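# Transfer 96-well plate from nest N1 to bench spot B1

## Task

Pick up the 96-well plate from plate nest N1 (the left nest as seen from the arms' side) and set it on bench spot B1 (the right spot), its long side aligned with the taped outline and fully inside it; then open the gripper and move the hand away. A drop of a few millimetres when setting it down is fine; a longer fall at any point fails the job.

## Robot and tools

Robot: two arms, left_arm and right_arm, each with six revolute joints and a two-finger parallel gripper. The fingers point along the gripper's +z axis and close along its y axis. The reported hand point sits between the finger pads, roughly 1 cm short of the tips. Joint order, base to hand: waist (-2.880 to 2.880 rad), shoulder (0.000 to 3.142), elbow (0.000 to 3.019), wrist pitch (-1.693 to 1.571), wrist yaw (-1.571 to 1.571), wrist roll (-2.094 to 2.094).

Scene frame: origin on the table top midway between the arms, +x out across the table, +z up, left_arm on the +y side (base at y=+0.297, right_arm base at x=-0.028, y=-0.297). The names left and right do not refer to image sides. Viewed from the arms, N1 is the left nest and B1 the right bench spot.

Command row: always 14 numbers, each in [-1, 1], even when one arm idles: left_arm dx, dy, dz, rx, ry, rz, opening, then right_arm's seven in the same order. dx..rz are an offset, not a pose: the target is displaced from the hand's measured pose (at the start of the action, or for a call's first action the last reported pose), expressed in that gripper's own axes. Scale: 1.0 equals 0.6 m of translation or 180 degrees; rx, ry, rz form a single rotation vector. Opening is absolute: +1 fully open (0.094 m), -1 closed. Optionally 12 more numbers from 0 to 1 can follow: stiffness multipliers for the six joints of left_arm then of right_arm, kept until changed.

execute_actions(actions): a list of actions; each action is a table of up to 15 rows, one row per 1/30 s step; if fewer rows, the last repeats to fill 15 steps. Every row is an offset from the same start pose, not chained. An empty list just returns state and images.

move(target, speed, blocking): target is one 14-number row as above, offsets from the pose in the latest result showing one. Hands travel in straight lines, finishing together, in 0.5 to 10 s (cut off at 10 s). speed is m/s, 0.002 to 0.5, default 0.25; rotation rate up to twice that in rad/s. Paths ignore obstacles and the other arm; hands lag, drift and may overshoot speed near full extension. Faster contact and targets deeper past contact press harder. Opening is sent at the start. blocking=false returns after 0.5 s while motion continues; no other motion commands are accepted until a result shows the move ended (use wait or stop).

wait(seconds): 0 to 10, holds last commands; ends early if a running move finishes. stop(): brakes a running move; needs braking distance; fingers keep moving. zoom_image(camera, region): camera is cam_low, cam_left_wrist or cam_right_wrist; region [x0, y0, x1, y1] pixels, at most 504x504. read_manual(section): licence texts only. finished_scene(scene): ends the current scene, passing its number; irreversible; reports success.

Control details: each step the commanded pose is clipped to within 70 mm and 16 degrees of the measured pose; damped IK favours position over orientation. A large offset may need several actions; after an action the arm goes at most to its last clipped pose, so send the remainder next. Motions tend to finish a centimetre or more low; tiny moves of a few mm may do nothing. Zero offsets can let an arm sag; to hold an arm, in the first call of a reply send the offset back to its desired pose (aiming higher if still low), then zeros. Offsets start from the measured pose, so repeating a small push against a rigid object does not press harder, but against something yielding it does.

Gripping: grip_measured is the measured opening on the command scale; the last Joint positions value is opening in metres. Readings may be off by about 1 mm. To hold, command about 0.03 below grip_measured; smaller difference grips more lightly. Pad force tops out near 50 to 62 N; very thin parts get less grip.

Results: a state line per arm gives end_effector_position (m) and end_effector_quat_wxyz in the scene frame (less accurate at long reach); Hand target lines show where each arm is being driven; a pose unreachable line means the clearance check altered or blocked that arm's command. A move: line gives the ending (done, off_target, moving, held, fault) and limits (paced = pose clipped; held = steps blocked, after which the arm may surge). Distances from each pose are listed. MOTOR HOT appears from 85 C; at 100 C an OVER-TEMPERATURE FAULT drops that arm and its load. FAULT lines mean a stopped arm.

Cameras: cam_low 672x504, cam_left_wrist and cam_right_wrist 504x504 fisheye, returned in that order; calibration is approximate.

Avoid: dropping the plate from height, knocking anything off the table, arms colliding or pressing on each other, slamming or hard pushing, and holding a load idle for long.

Each tool is called after "Call:" by a JSON object that holds its "name" and its "arguments".

## Session

Call:
{"name": "execute_actions", "arguments": {"actions": []}}

Scene clock: 0.00 s.
left_arm: end_effector_position=(+0.0973, +0.9924, +0.3858) grip_measured=+1.000 end_effector_quat_wxyz=(+0.053, -0.259, +0.936, +0.231) | right_arm: end_effector_position=(+0.2407, -0.3499, +0.1024) grip_measured=+1.000 end_effector_quat_wxyz=(+0.105, -0.157, +0.978, -0.092)
Joint positions: left_arm=[ 1.408  2.01   2.443 -1.533 -0.094  0.892  0.094] | right_arm=[-0.117  0.948  0.577 -0.946  0.118 -0.453  0.094]
Joint velocities: left_arm=[-0.005 -0.024 -0.022 -0.012 -0.022 -0.022  0.   ] | right_arm=[-0.015 -0.005  0.007 -0.007  0.022  0.051  0.   ]
Motor temperatures (°C, as the motors report them): left_arm=[21 23 26 20 23 22] | right_arm=[24 23 26 22 24 23]
Hand target (left_arm): +0.098, +0.996, +0.389; +0.056, -0.259, +0.935, +0.237
Hand target (right_arm): +0.248, -0.351, +0.109; +0.113, -0.157, +0.977, -0.094
Joint stiffness scale: left_arm=[1. 1. 1. 1. 1. 1.] | right_arm=[1. 1. 1. 1. 1. 1.]
camera_calibration (this result's frames):
cam_left_wrist: T_world_to_cam=[[0.515868, -0.750077, -0.413841, 0.859786], [-0.678443, -0.652671, 0.337246, 0.58859], [-0.523063, 0.106793, -0.845577, 0.394673], [0, 0, 0, 1]] pos_world=[0.162227, 0.986913, 0.491041]
cam_right_wrist: T_world_to_cam=[[0.276589, -0.937314, 0.211994, -0.410019], [-0.898055, -0.173589, 0.404183, 0.120337], [-0.342046, -0.302175, -0.889772, 0.195112], [0, 0, 0, 1]] pos_world=[0.288214, -0.304469, 0.211888]

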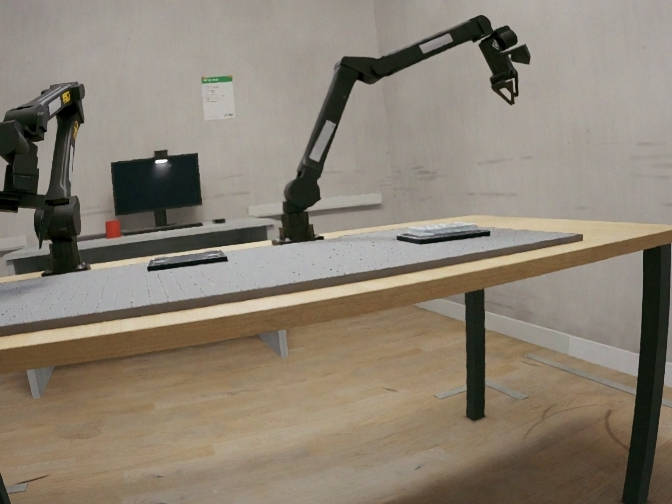

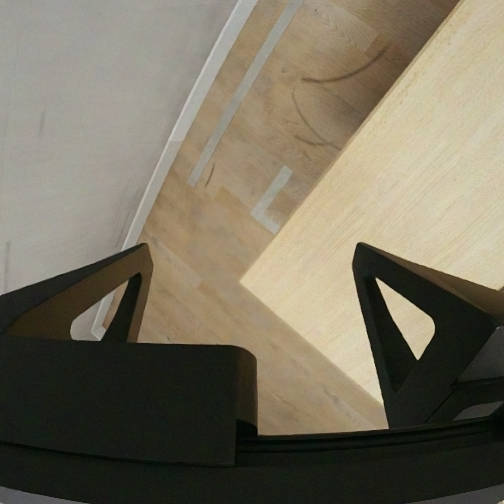

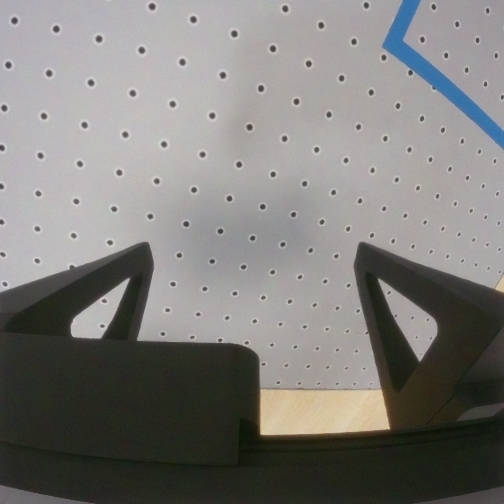

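Call:
{"name": "move", "arguments": {"target": [0.027,-1,-0.095,0.156,-0.098,0.657,1,-0.243,-0.458,-0.098,0.007,0.103,0.597,1], "speed": 0.35}}

Scene clock: 10.17 s.
left_arm: end_effector_position=(+0.4025, +0.5112, +0.2003) grip_measured=+1.000 end_effector_quat_wxyz=(+0.005, +0.706, +0.708, +0.020) | right_arm: end_effector_position=(+0.4333, -0.5425, +0.2343) grip_measured=+1.000 end_effector_quat_wxyz=(-0.006, +0.699, +0.715, -0.004)
Joint positions: left_arm=[ 0.487  1.519  1.344 -1.356 -0.003  2.057  0.094] | right_arm=[-0.484  1.718  1.678 -1.544  0.004  1.061  0.094]
Joint velocities: left_arm=[ 0.005 -0.005 -0.007  0.007  0.007  0.081  0.   ] | right_arm=[-0.015  0.005  0.012 -0.002 -0.051 -0.007  0.   ]
Motor temperatures (°C, as the motors report them): left_arm=[21 26 30 20 23 22] | right_arm=[24 23 30 22 24 23]
Hand target (left_arm): +0.399, +0.510, +0.193; -0.000, +0.709, +0.705, +0.005
Hand target (right_arm): +0.442, -0.550, +0.240; -0.001, +0.706, +0.708, -0.001
Off the commanded pose (left_arm): 0.018 m, 2 deg.
Off the commanded pose (right_arm): 0.014 m, 2 deg.
Joint stiffness scale: left_arm=[1. 1. 1. 1. 1. 1.] | right_arm=[1. 1. 1. 1. 1. 1.]
move: off_target (left_arm, right_arm)
camera_calibration (this result's frames):
cam_left_wrist: T_world_to_cam=[[-0.998882, -0.00958557, -0.0462975, 0.422104], [-0.0355806, 0.797254, 0.602595, -0.508914], [0.0311347, 0.603568, -0.796703, -0.0379374], [0, 0, 0, 1]] pos_world=[0.404706, 0.432677, 0.295986]
cam_right_wrist: T_world_to_cam=[[-0.999815, -0.01128, 0.0155516, 0.429674], [-0.000297712, 0.818485, 0.574527, 0.315901], [-0.0192094, 0.574417, -0.818338, 0.639071], [0, 0, 0, 1]] pos_world=[0.441965, -0.620806, 0.3348]

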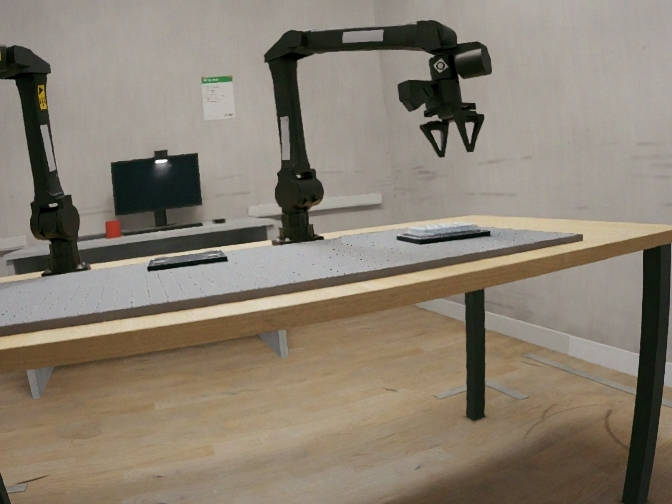

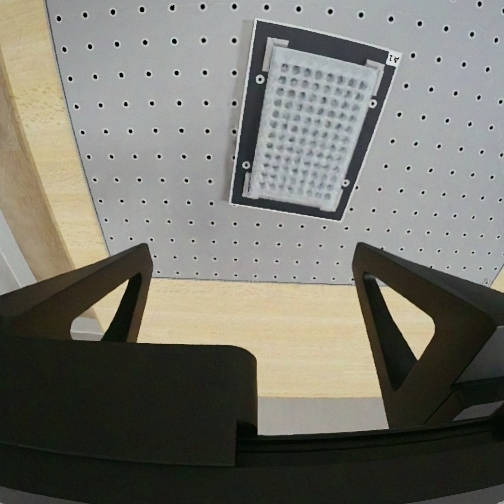

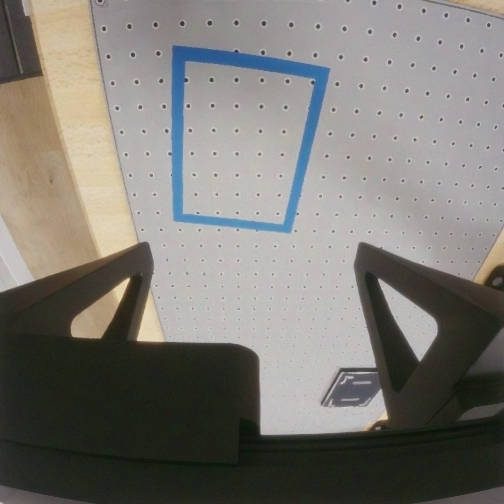

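Call:
{"name": "move", "arguments": {"target": [-0.035,-0.067,0.17,0.011,0.016,-0.942,1,0,0.015,-0.01,-0.006,0,0.042,1], "speed": 0.5}}

Scene clock: 19.57 s.
left_arm: end_effector_position=(+0.3672, +0.4918, +0.1029) grip_measured=+1.000 end_effector_quat_wxyz=(+0.001, -0.638, +0.770, -0.000) | right_arm: end_effector_position=(+0.4337, -0.5418, +0.2343) grip_measured=+1.000 end_effector_quat_wxyz=(-0.006, +0.743, +0.670, -0.002)
Joint positions: left_arm=[ 0.487  1.519  1.076 -1.126 -0.    -0.893  0.094] | right_arm=[-0.484  1.718  1.678 -1.544 -0.     1.188  0.094]
Joint velocities: left_arm=[-0.005  0.005 -0.017  0.012  0.007 -0.007  0.   ] | right_arm=[-0.015 -0.015  0.002 -0.002  0.007 -0.037  0.   ]
Motor temperatures (°C, as the motors report them): left_arm=[21 26 31 20 23 22] | right_arm=[24 25 32 22 24 23]
Hand target (left_arm): +0.368, +0.492, +0.096; -0.000, -0.641, +0.767, +0.001
Hand target (right_arm): +0.442, -0.542, +0.240; +0.001, +0.745, +0.668, +0.003
Off the commanded pose (left_arm): 0.007 m, 1 deg.
Off the commanded pose (right_arm): 0.011 m, 1 deg.
Joint stiffness scale: left_arm=[1. 1. 1. 1. 1. 1.] | right_arm=[1. 1. 1. 1. 1. 1.]
move: off_target (right_arm)
camera_calibration (this result's frames):
cam_left_wrist: T_world_to_cam=[[0.98367, -0.179718, -0.00976018, -0.265871], [-0.140158, -0.798908, 0.584894, 0.389206], [-0.112913, -0.573975, -0.811051, 0.530797], [0, 0, 0, 1]] pos_world=[0.376014, 0.567822, 0.200264]
cam_right_wrist: T_world_to_cam=[[-0.993253, 0.115111, 0.0140753, 0.496029], [0.102113, 0.810592, 0.576639, 0.266145], [0.0549682, 0.574186, -0.816877, 0.606039], [0, 0, 0, 1]] pos_world=[0.432192, -0.620813, 0.334608]

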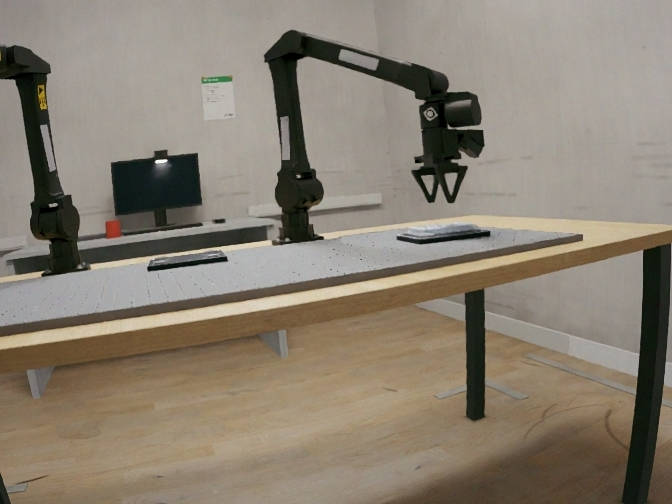

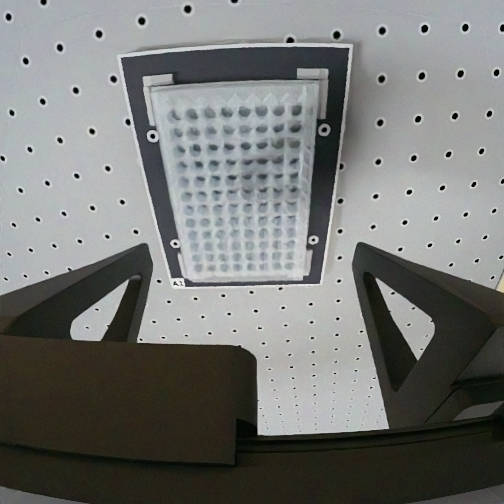

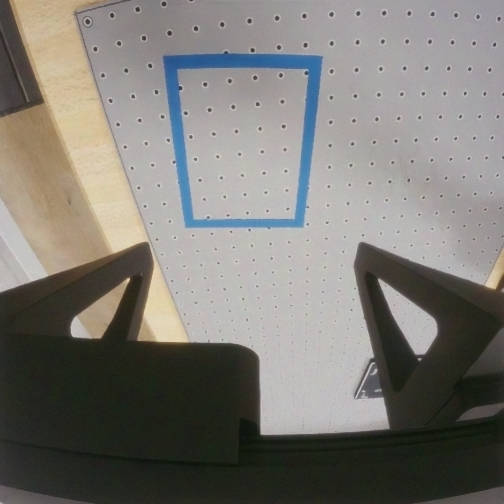

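Call:
{"name": "move", "arguments": {"target": [-0.016,0.014,0.075,0,0,-0.008,1,0,0.01,-0.01,0,0,0,1], "speed": 0.08}}

Call:
{"name": "zoom_image", "arguments": {"camera": "cam_low", "region": [380,180,500,260]}}

Scene clock: 23.53 s.
left_arm: end_effector_position=(+0.3628, +0.4981, +0.0640) grip_measured=+1.000 end_effector_quat_wxyz=(+0.002, -0.646, +0.764, -0.000) | right_arm: end_effector_position=(+0.4325, -0.5411, +0.2343) grip_measured=+1.000 end_effector_quat_wxyz=(-0.009, +0.743, +0.670, -0.003)
Joint positions: left_arm=[ 0.506  1.567  1.017 -1.016 -0.    -0.896  0.094] | right_arm=[-0.484  1.718  1.678 -1.55  -0.     1.188  0.094]
Joint velocities: left_arm=[-0.015 -0.005 -0.002 -0.012 -0.007 -0.022  0.   ] | right_arm=[-0.005  0.005 -0.007  0.007 -0.037 -0.007  0.   ]
Motor temperatures (°C, as the motors report them): left_arm=[21 26 31 20 23 22] | right_arm=[24 25 33 22 24 23]
Hand target (left_arm): +0.361, +0.503, +0.058; +0.001, -0.647, +0.762, -0.000
Hand target (right_arm): +0.440, -0.542, +0.240; -0.006, +0.743, +0.670, -0.002
Off the commanded pose (left_arm): 0.008 m, 0 deg.
Off the commanded pose (right_arm): 0.009 m, 0 deg.
Joint stiffness scale: left_arm=[1. 1. 1. 1. 1. 1.] | right_arm=[1. 1. 1. 1. 1. 1.]
move: done
camera_calibration (this result's frames):
cam_left_wrist: T_world_to_cam=[[0.987178, -0.159409, -0.00825916, -0.272344], [-0.124648, -0.802165, 0.583947, 0.412425], [-0.0997119, -0.57543, -0.81175, 0.498376], [0, 0, 0, 1]] pos_world=[0.369954, 0.574199, 0.161473]
cam_right_wrist: T_world_to_cam=[[-0.993168, 0.115066, 0.0194066, 0.493408], [0.105034, 0.809047, 0.578283, 0.263241], [0.05084, 0.576371, -0.815605, 0.608418], [0, 0, 0, 1]] pos_world=[0.431456, -0.620423, 0.334426]

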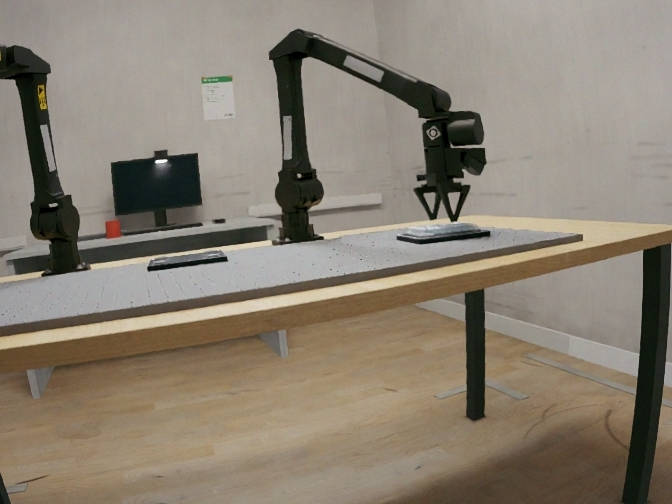

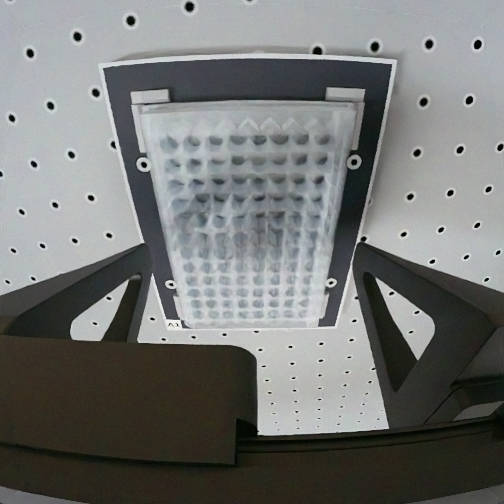

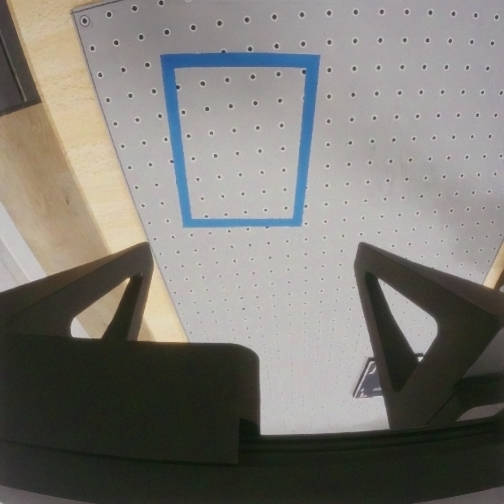

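Region (380, 180, 500, 260) of cam_low's 672x504 image, scaled by 4.200, with more detail than that image has.

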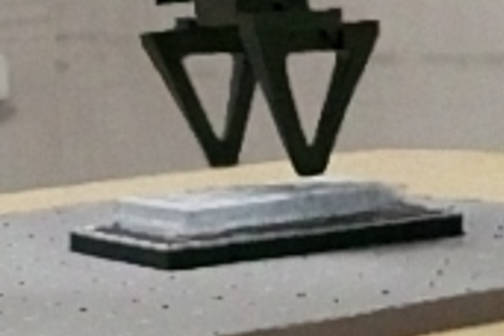

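Call:
{"name": "move", "arguments": {"target": [0.002,0.005,0.047,0,0,0,1,0,0.01,-0.01,-0.004,0,0,1], "speed": 0.04}}

Call:
{"name": "move", "arguments": {"target": [0,0,0,0,0,0,0.7,0,0.01,-0.01,-0.004,0,0,1]}}

Call:
{"name": "zoom_image", "arguments": {"camera": "cam_low", "region": [380,180,500,260]}}

Scene clock: 26.93 s.
left_arm: end_effector_position=(+0.3609, +0.4971, +0.0438) grip_measured=+1.000 end_effector_quat_wxyz=(+0.006, -0.646, +0.764, -0.001) | right_arm: end_effector_position=(+0.4325, -0.5410, +0.2343) grip_measured=+1.000 end_effector_quat_wxyz=(-0.009, +0.743, +0.670, -0.003)
Joint positions: left_arm=[ 0.506  1.588  0.98  -0.951 -0.    -0.896  0.094] | right_arm=[-0.484  1.718  1.678 -1.55  -0.001  1.188  0.094]
Joint velocities: left_arm=[ 0.015 -0.005  0.002 -0.002 -0.066 -0.037  0.   ] | right_arm=[-0.015  0.005 -0.017  0.002 -0.051  0.007  0.   ]
Motor temperatures (°C, as the motors report them): left_arm=[21 26 31 20 23 22] | right_arm=[24 26 33 22 24 23]
Hand target (left_arm): +0.360, +0.497, +0.036; +0.002, -0.646, +0.764, -0.000
Hand target (right_arm): +0.438, -0.542, +0.240; -0.004, +0.743, +0.670, +0.001
Off the commanded pose (left_arm): 0.008 m, 0 deg.
Off the commanded pose (right_arm): 0.008 m, 1 deg.
Joint stiffness scale: left_arm=[1. 1. 1. 1. 1. 1.] | right_arm=[1. 1. 1. 1. 1. 1.]
move: done
camera_calibration (this result's frames):
cam_left_wrist: T_world_to_cam=[[0.987212, -0.15939, -0.00256973, -0.27106], [-0.128334, -0.804218, 0.580314, 0.425623], [-0.0945631, -0.572563, -0.814389, 0.478024], [0, 0, 0, 1]] pos_world=[0.36742, 0.572788, 0.141605]
cam_right_wrist: T_world_to_cam=[[-0.993176, 0.115068, 0.0189915, 0.493581], [0.104741, 0.808459, 0.579157, 0.262695], [0.0512886, 0.577194, -0.814995, 0.608422], [0, 0, 0, 1]] pos_world=[0.431492, -0.620351, 0.334345]

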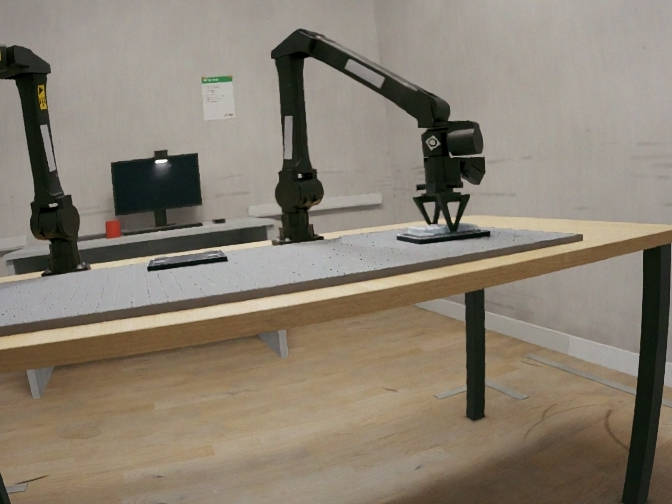

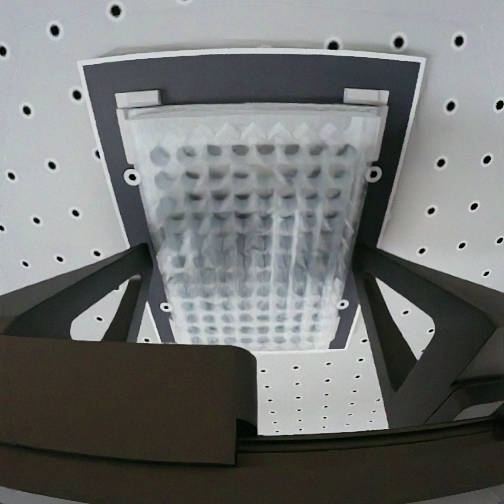

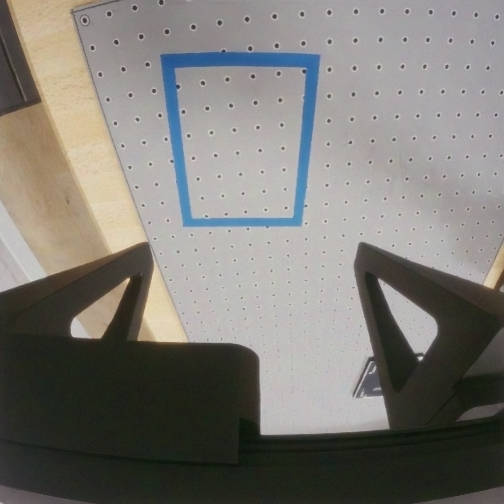

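Scene clock: 27.63 s.
left_arm: end_effector_position=(+0.3610, +0.4969, +0.0438) grip_measured=+0.735 end_effector_quat_wxyz=(+0.006, -0.646, +0.764, -0.002) | right_arm: end_effector_position=(+0.4326, -0.5408, +0.2343) grip_measured=+1.000 end_effector_quat_wxyz=(-0.009, +0.743, +0.670, -0.002)
Joint positions: left_arm=[ 0.506  1.588  0.98  -0.951  0.001 -0.896  0.082] | right_arm=[-0.484  1.718  1.678 -1.55  -0.003  1.188  0.094]
Joint velocities: left_arm=[-0.005 -0.015 -0.017 -0.002  0.022  0.022  0.   ] | right_arm=[-0.005 -0.005 -0.012 -0.012  0.007 -0.095  0.   ]
Motor temperatures (°C, as the motors report them): left_arm=[21 26 31 20 23 22] | right_arm=[24 26 33 22 24 23]
Hand target (left_arm): +0.361, +0.497, +0.044; +0.006, -0.646, +0.764, -0.001
Hand target (right_arm): +0.438, -0.542, +0.240; -0.004, +0.743, +0.670, +0.002
Off the commanded pose (left_arm): 0.000 m, 0 deg.
Off the commanded pose (right_arm): 0.008 m, 1 deg.
Joint stiffness scale: left_arm=[1. 1. 1. 1. 1. 1.] | right_arm=[1. 1. 1. 1. 1. 1.]
move: done
camera_calibration (this result's frames):
cam_left_wrist: T_world_to_cam=[[0.987211, -0.159406, -0.00186078, -0.271205], [-0.128668, -0.803635, 0.581046, 0.425296], [-0.0941175, -0.573376, -0.813868, 0.478155], [0, 0, 0, 1]] pos_world=[0.367462, 0.572714, 0.141533]
cam_right_wrist: T_world_to_cam=[[-0.993184, 0.11507, 0.0185763, 0.493754], [0.104448, 0.807871, 0.58003, 0.262148], [0.0517368, 0.578017, -0.814383, 0.608425], [0, 0, 0, 1]] pos_world=[0.431529, -0.620278, 0.334265]

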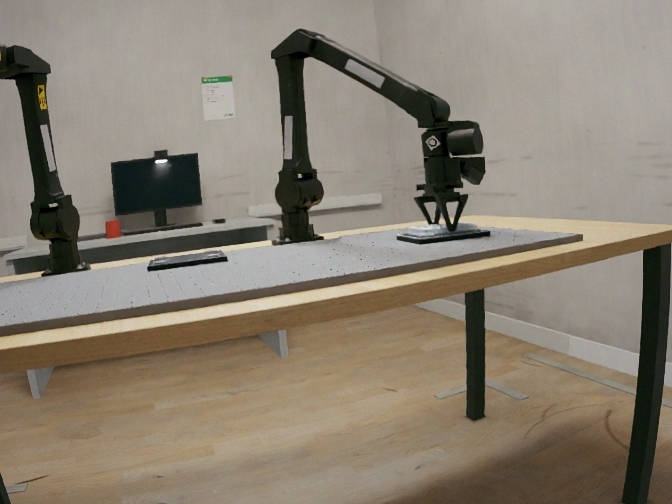

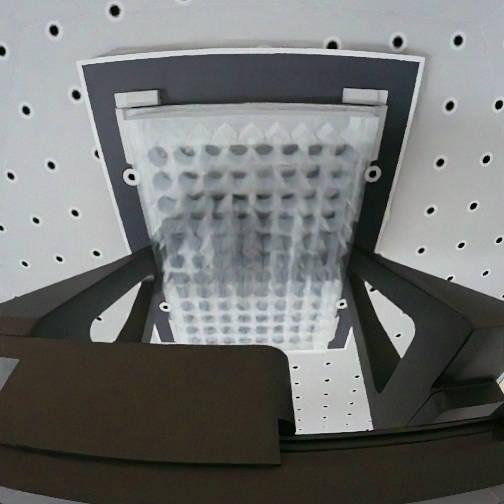

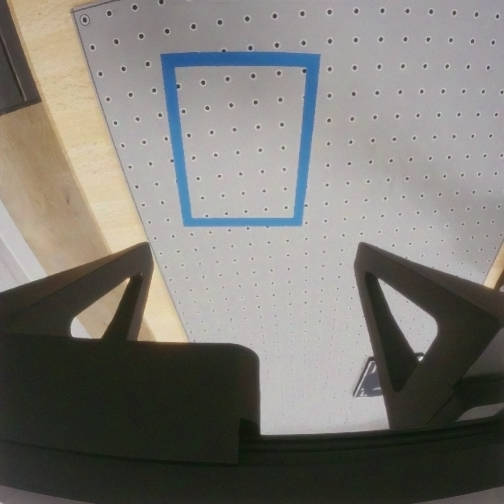

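Region (380, 180, 500, 260) of cam_low's 672x504 image, scaled by 4.200, with more detail than that image has.

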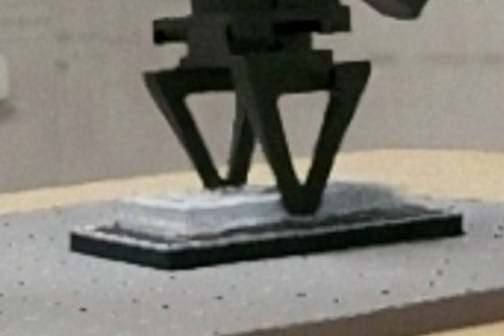

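Call:
{"name": "move", "arguments": {"target": [-0.015,-0.02,-0.1,0,0,0,0.69,0,0.01,-0.01,-0.004,0,-0.04,1], "speed": 0.1}}

Call:
{"name": "move", "arguments": {"target": [0.97,-0.33,-0.03,0,0,0.114,0.69,0,0.01,0.1,0,0,-0.85,1], "speed": 0.45}}

Scene clock: 36.43 s.
left_arm: end_effector_position=(+0.3614, +0.4969, +0.0904) grip_measured=+0.735 end_effector_quat_wxyz=(-0.007, -0.646, +0.763, +0.000) | right_arm: end_effector_position=(+0.4328, -0.5405, +0.2343) grip_measured=+1.000 end_effector_quat_wxyz=(-0.009, +0.705, +0.709, -0.001)
Joint positions: left_arm=[ 0.506  1.538  1.062 -1.109  0.002 -0.897  0.082] | right_arm=[-0.484  1.718  1.678 -1.55  -0.004  1.078  0.094]
Joint velocities: left_arm=[-0.005  0.005 -0.002  0.002 -0.007  0.007 -0.   ] | right_arm=[-0.015 -0.015 -0.002 -0.007  0.037  0.022  0.   ]
Motor temperatures (°C, as the motors report them): left_arm=[21 26 31 20 23 22] | right_arm=[24 26 34 22 24 23]
Hand target (left_arm): +0.372, +0.503, +0.105; +0.006, -0.646, +0.764, -0.002
Hand target (right_arm): +0.439, -0.541, +0.240; -0.004, +0.699, +0.715, +0.003
Off the commanded pose (left_arm): 0.019 m, 2 deg.
Off the commanded pose (right_arm): 0.008 m, 1 deg.
Joint stiffness scale: left_arm=[1. 1. 1. 1. 1. 1.] | right_arm=[1. 1. 1. 1. 1. 1.]
move: off_target (left_arm)
camera_calibration (this result's frames):
cam_left_wrist: T_world_to_cam=[[0.987188, -0.158061, -0.021827, -0.270376], [-0.114251, -0.795704, 0.594812, 0.387878], [-0.111385, -0.584697, -0.803569, 0.527054], [0, 0, 0, 1]] pos_world=[0.369933, 0.574068, 0.186908]
cam_right_wrist: T_world_to_cam=[[-0.999845, 0.00585538, 0.0166045, 0.438186], [0.0144371, 0.812464, 0.582832, 0.30268], [-0.0100778, 0.582982, -0.812423, 0.637227], [0, 0, 0, 1]] pos_world=[0.44017, -0.619974, 0.33401]

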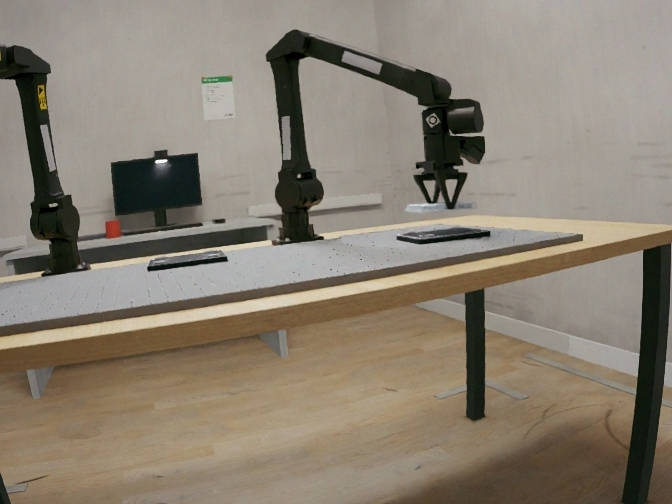

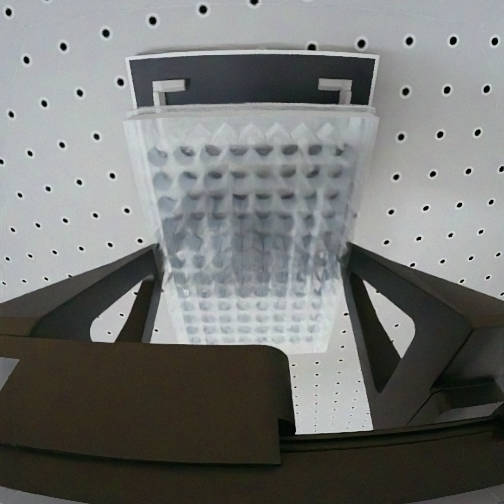

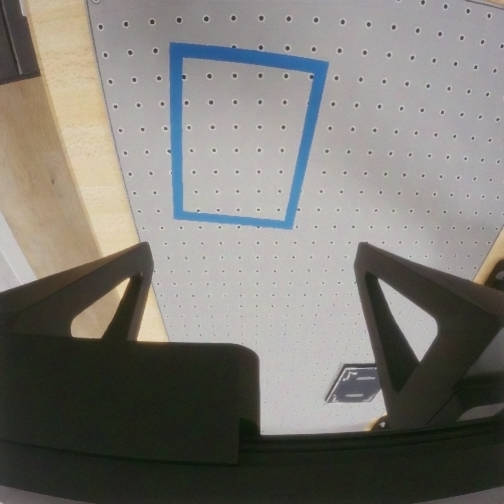

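Scene clock: 40.10 s.
left_arm: end_effector_position=(+0.4592, -0.1011, +0.1094) grip_measured=+0.735 end_effector_quat_wxyz=(-0.006, -0.497, +0.868, +0.005) | right_arm: end_effector_position=(+0.4347, -0.5415, +0.1923) grip_measured=+1.000 end_effector_quat_wxyz=(+0.003, -0.516, +0.857, -0.001)
Joint positions: left_arm=[-0.713  1.997  1.753 -1.341  0.008 -1.751  0.082] | right_arm=[-0.484  1.719  1.569 -1.416 -0.004 -1.571  0.094]
Joint velocities: left_arm=[-0.005 -0.005 -0.017 -0.002 -0.066 -0.022  0.   ] | right_arm=[ 0.005  0.005 -0.012 -0.012 -0.066 -0.081  0.   ]
Motor temperatures (°C, as the motors report them): left_arm=[21 26 32 20 23 22] | right_arm=[24 26 34 22 24 23]
Hand target (left_arm): +0.468, -0.110, +0.116; -0.003, -0.500, +0.866, -0.002
Hand target (right_arm): +0.437, -0.539, +0.175; -0.003, -0.525, +0.851, +0.009
Off the commanded pose (left_arm): 0.009 m, 1 deg.
Off the commanded pose (right_arm): 0.018 m, 2 deg.
Joint stiffness scale: left_arm=[1. 1. 1. 1. 1. 1.] | right_arm=[1. 1. 1. 1. 1. 1.]
move: off_target (right_arm)
camera_calibration (this result's frames):
cam_left_wrist: T_world_to_cam=[[0.865476, -0.500258, -0.0263348, -0.439226], [-0.390492, -0.706636, 0.590069, 0.0482923], [-0.313796, -0.500407, -0.806923, 0.305316], [0, 0, 0, 1]] pos_world=[0.494805, -0.0328195, 0.206304]
cam_right_wrist: T_world_to_cam=[[0.878426, -0.477822, 0.00735717, -0.63579], [-0.396616, -0.720376, 0.568994, -0.320746], [-0.266578, -0.502737, -0.822309, 0.129142], [0, 0, 0, 1]] pos_world=[0.465708, -0.469928, 0.293375]

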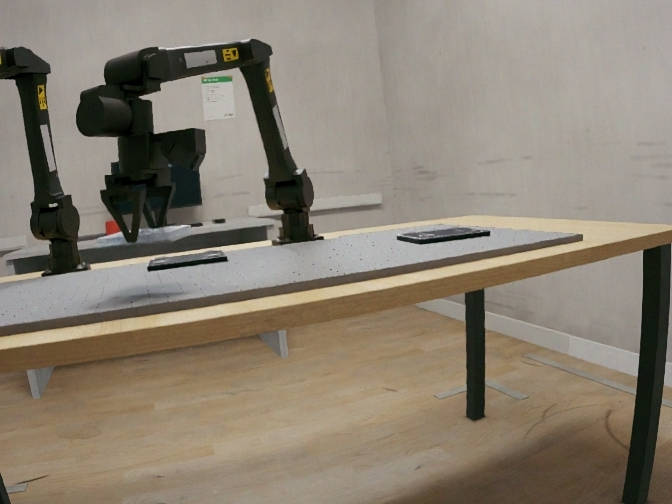

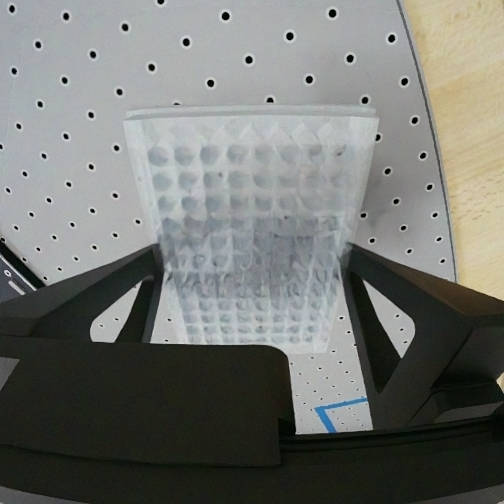

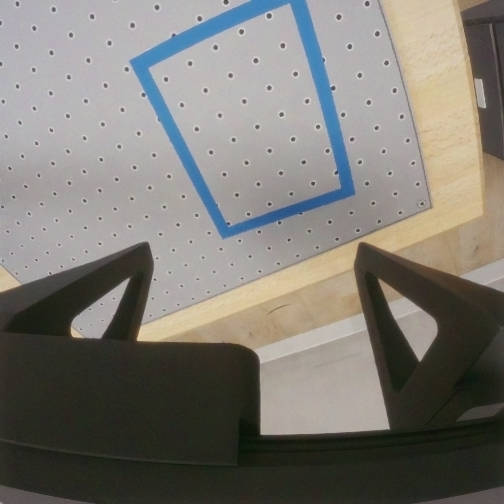

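Call:
{"name": "move", "arguments": {"target": [0,0.02,0.122,0.006,-0.002,0,0.69,0,0,0,0,0,0,1], "speed": 0.07}}

Call:
{"name": "zoom_image", "arguments": {"camera": "cam_low", "region": [70,190,250,310]}}

Scene clock: 44.40 s.
left_arm: end_effector_position=(+0.4510, -0.0924, +0.0500) grip_measured=+0.735 end_effector_quat_wxyz=(+0.003, -0.497, +0.868, -0.007) | right_arm: end_effector_position=(+0.4347, -0.5415, +0.1923) grip_measured=+1.000 end_effector_quat_wxyz=(+0.003, -0.517, +0.856, -0.001)
Joint positions: left_arm=[-0.713  1.999  1.593 -1.15  -0.    -1.752  0.082] | right_arm=[-0.484  1.719  1.569 -1.416 -0.004 -1.574  0.094]
Joint velocities: left_arm=[-0.005 -0.005 -0.012  0.012 -0.022  0.007 -0.001] | right_arm=[-0.015 -0.005 -0.002  0.002 -0.037 -0.022  0.   ]
Motor temperatures (°C, as the motors report them): left_arm=[21 27 33 20 23 22] | right_arm=[24 27 33 22 24 23]
Hand target (left_arm): +0.448, -0.096, +0.036; +0.002, -0.497, +0.868, -0.002
Hand target (right_arm): +0.435, -0.542, +0.192; +0.003, -0.516, +0.857, -0.001
Off the commanded pose (left_arm): 0.014 m, 1 deg.
Off the commanded pose (right_arm): 0.000 m, 0 deg.
Joint stiffness scale: left_arm=[1. 1. 1. 1. 1. 1.] | right_arm=[1. 1. 1. 1. 1. 1.]
move: off_target (left_arm)
camera_calibration (this result's frames):
cam_left_wrist: T_world_to_cam=[[0.866169, -0.499741, 0.00319035, -0.431077], [-0.405659, -0.699345, 0.588522, 0.0939117], [-0.291877, -0.511054, -0.808475, 0.248456], [0, 0, 0, 1]] pos_world=[0.484, -0.0227761, 0.146976]
cam_right_wrist: T_world_to_cam=[[0.879699, -0.475474, 0.00736919, -0.635075], [-0.394693, -0.721423, 0.569005, -0.322151], [-0.265231, -0.503462, -0.822301, 0.128163], [0, 0, 0, 1]] pos_world=[0.465517, -0.469843, 0.293374]

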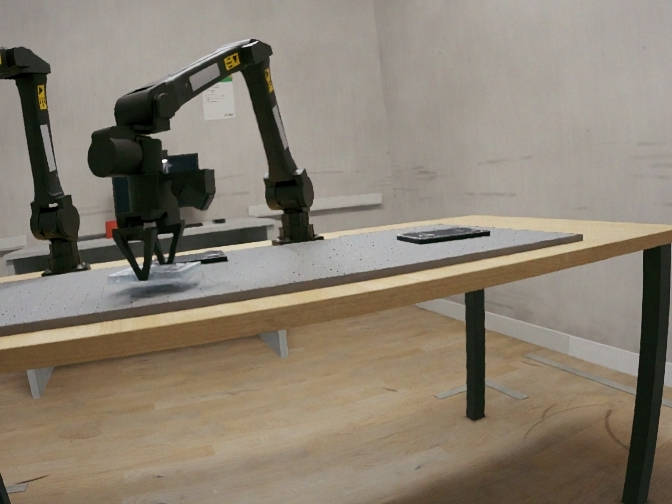

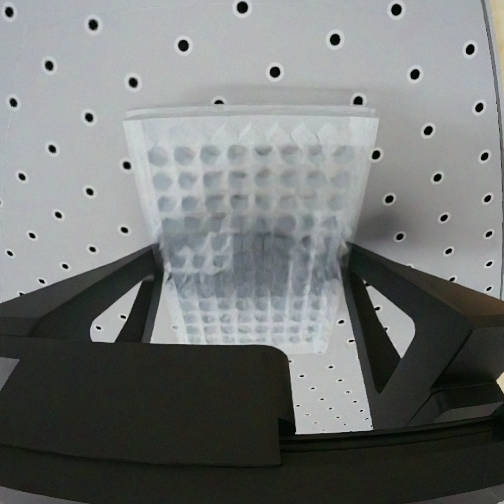

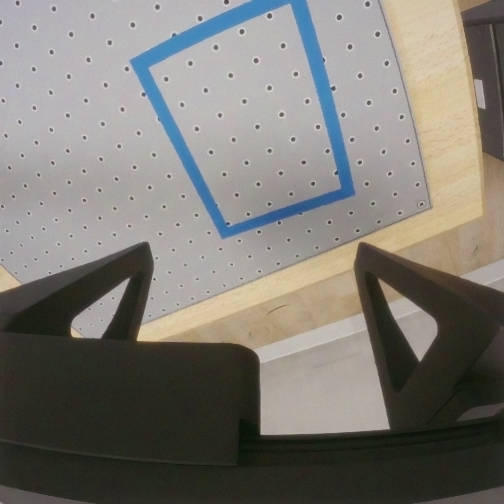

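Region (70, 190, 250, 310) of cam_low's 672x504 image, scaled by 2.800, with more detail than that image has.

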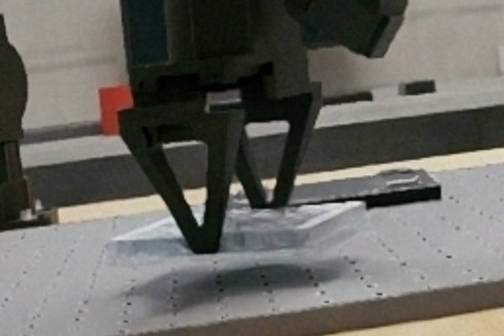

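Call:
{"name": "move", "arguments": {"target": [0,0,0.042,0,0,0,0.69,0,0,0,0,0,0,1], "speed": 0.03}}

Call:
{"name": "zoom_image", "arguments": {"camera": "cam_low", "region": [70,190,250,310]}}

Scene clock: 47.97 s.
left_arm: end_effector_position=(+0.4521, -0.0933, +0.0403) grip_measured=+0.735 end_effector_quat_wxyz=(+0.005, -0.497, +0.868, -0.014) | right_arm: end_effector_position=(+0.4347, -0.5415, +0.1923) grip_measured=+1.000 end_effector_quat_wxyz=(+0.003, -0.517, +0.856, -0.001)
Joint positions: left_arm=[-0.713  2.005  1.574 -1.11  -0.    -1.752  0.082] | right_arm=[-0.484  1.719  1.569 -1.416 -0.004 -1.574  0.094]
Joint velocities: left_arm=[ 0.005 -0.005  0.002  0.012  0.007  0.007 -0.   ] | right_arm=[ 0.005 -0.015 -0.012 -0.022  0.081  0.007  0.   ]
Motor temperatures (°C, as the motors report them): left_arm=[21 28 33 20 23 22] | right_arm=[24 27 33 22 24 23]
Hand target (left_arm): +0.451, -0.093, +0.025; +0.003, -0.497, +0.868, -0.007
Hand target (right_arm): +0.435, -0.542, +0.192; +0.003, -0.517, +0.856, -0.001
Off the commanded pose (left_arm): 0.015 m, 1 deg.
Off the commanded pose (right_arm): 0.000 m, 0 deg.
Joint stiffness scale: left_arm=[1. 1. 1. 1. 1. 1.] | right_arm=[1. 1. 1. 1. 1. 1.]
move: off_target (left_arm)
camera_calibration (this result's frames):
cam_left_wrist: T_world_to_cam=[[0.866056, -0.499643, 0.0174305, -0.432934], [-0.412134, -0.693766, 0.590622, 0.102805], [-0.283008, -0.518695, -0.80676, 0.235622], [0, 0, 0, 1]] pos_world=[0.483998, -0.022774, 0.136918]
cam_right_wrist: T_world_to_cam=[[0.879699, -0.475474, 0.00736919, -0.635075], [-0.394693, -0.721423, 0.569005, -0.322151], [-0.265231, -0.503462, -0.822301, 0.128163], [0, 0, 0, 1]] pos_world=[0.465517, -0.469843, 0.293374]

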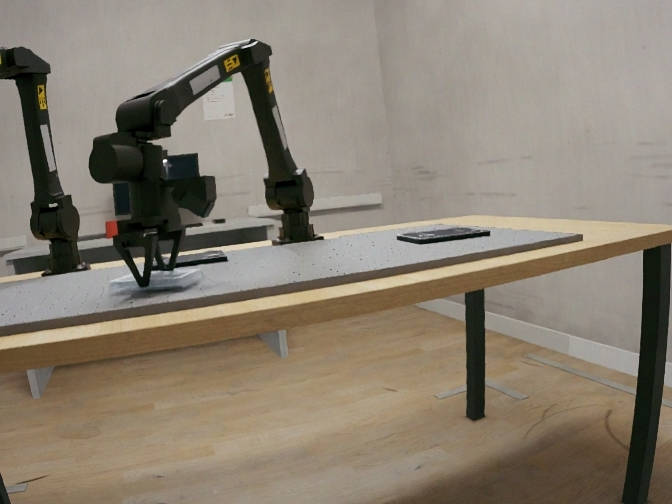

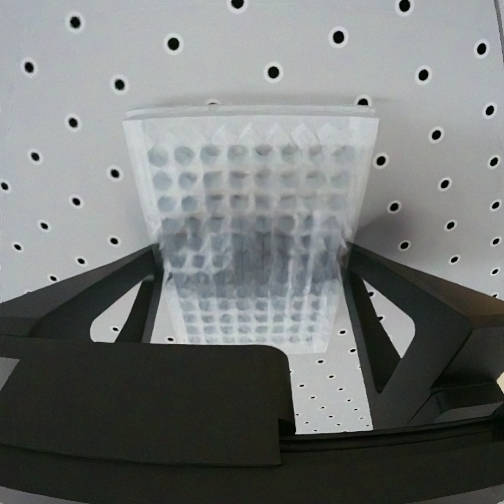

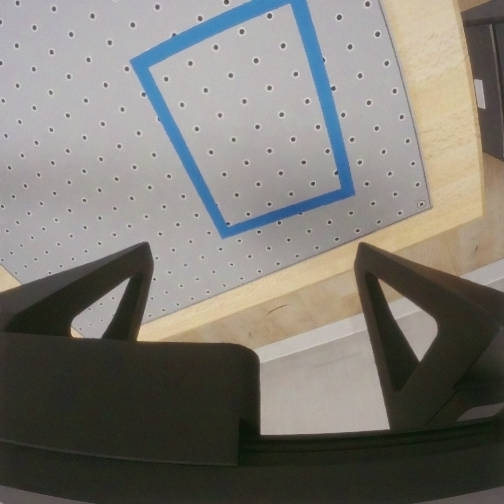

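Region (70, 190, 250, 310) of cam_low's 672x504 image, scaled by 2.800, with more detail than that image has.

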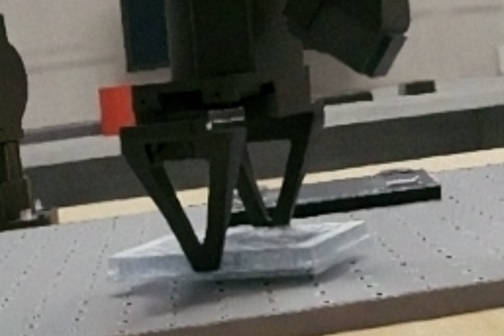

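Call:
{"name": "move", "arguments": {"target": [0,0,0.033,-0.006,0,0,0.69,0,0,0,0,0,0,1], "speed": 0.03}}

Call:
{"name": "zoom_image", "arguments": {"camera": "cam_low", "region": [70,190,250,310]}}

Scene clock: 51.67 s.
left_arm: end_effector_position=(+0.4514, -0.0930, +0.0346) grip_measured=+0.735 end_effector_quat_wxyz=(+0.003, -0.497, +0.868, -0.010) | right_arm: end_effector_position=(+0.4347, -0.5415, +0.1923) grip_measured=+1.000 end_effector_quat_wxyz=(+0.003, -0.517, +0.856, -0.001)
Joint positions: left_arm=[-0.713  2.015  1.574 -1.109  0.001 -1.752  0.082] | right_arm=[-0.484  1.719  1.569 -1.416 -0.004 -1.574  0.094]
Joint velocities: left_arm=[-0.005 -0.005 -0.007 -0.012 -0.095 -0.022  0.   ] | right_arm=[ 0.005 -0.005 -0.002 -0.007  0.066  0.022  0.   ]
Motor temperatures (°C, as the motors report them): left_arm=[21 28 33 20 23 22] | right_arm=[24 27 33 22 24 23]
Hand target (left_arm): +0.452, -0.094, +0.021; +0.000, -0.497, +0.868, -0.006
Hand target (right_arm): +0.435, -0.542, +0.192; +0.003, -0.517, +0.856, -0.001
Off the commanded pose (left_arm): 0.014 m, 1 deg.
Off the commanded pose (right_arm): 0.000 m, 0 deg.
Joint stiffness scale: left_arm=[1. 1. 1. 1. 1. 1.] | right_arm=[1. 1. 1. 1. 1. 1.]
move: off_target (left_arm)
camera_calibration (this result's frames):
cam_left_wrist: T_world_to_cam=[[0.86614, -0.499734, 0.00822332, -0.431803], [-0.407617, -0.696771, 0.590219, 0.103812], [-0.289223, -0.514564, -0.807202, 0.23421], [0, 0, 0, 1]] pos_world=[0.484057, -0.0229375, 0.131333]
cam_right_wrist: T_world_to_cam=[[0.879699, -0.475474, 0.00736919, -0.635075], [-0.394693, -0.721423, 0.569005, -0.322151], [-0.265231, -0.503462, -0.822301, 0.128163], [0, 0, 0, 1]] pos_world=[0.465517, -0.469843, 0.293374]

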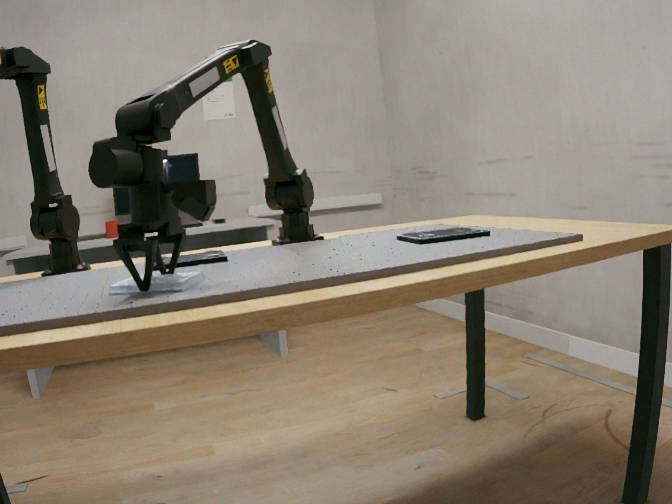

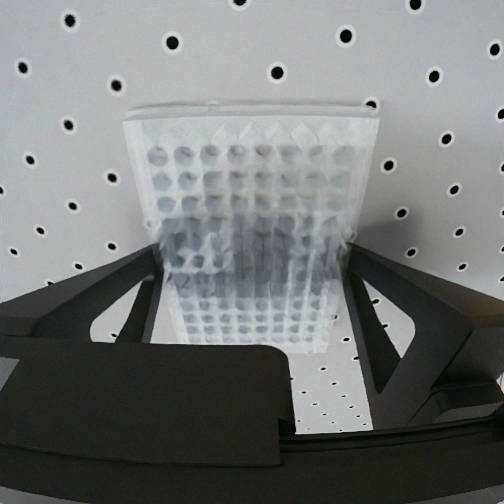

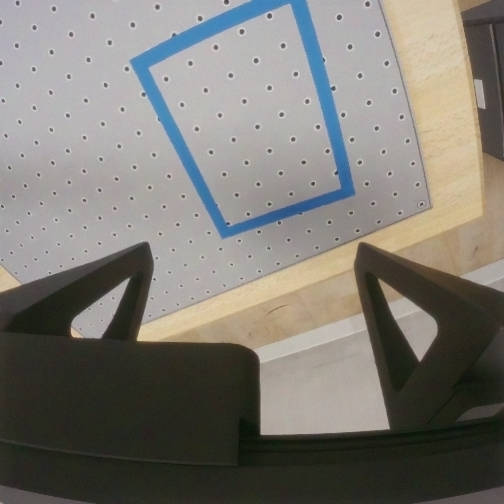

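Region (70, 190, 250, 310) of cam_low's 672x504 image, scaled by 2.800, with more detail than that image has.

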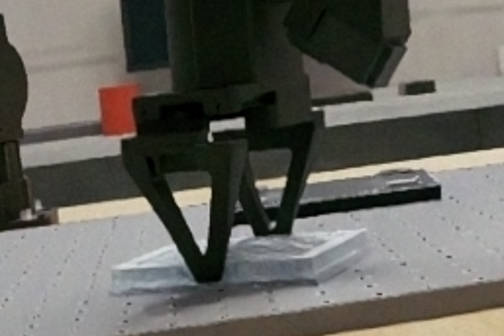

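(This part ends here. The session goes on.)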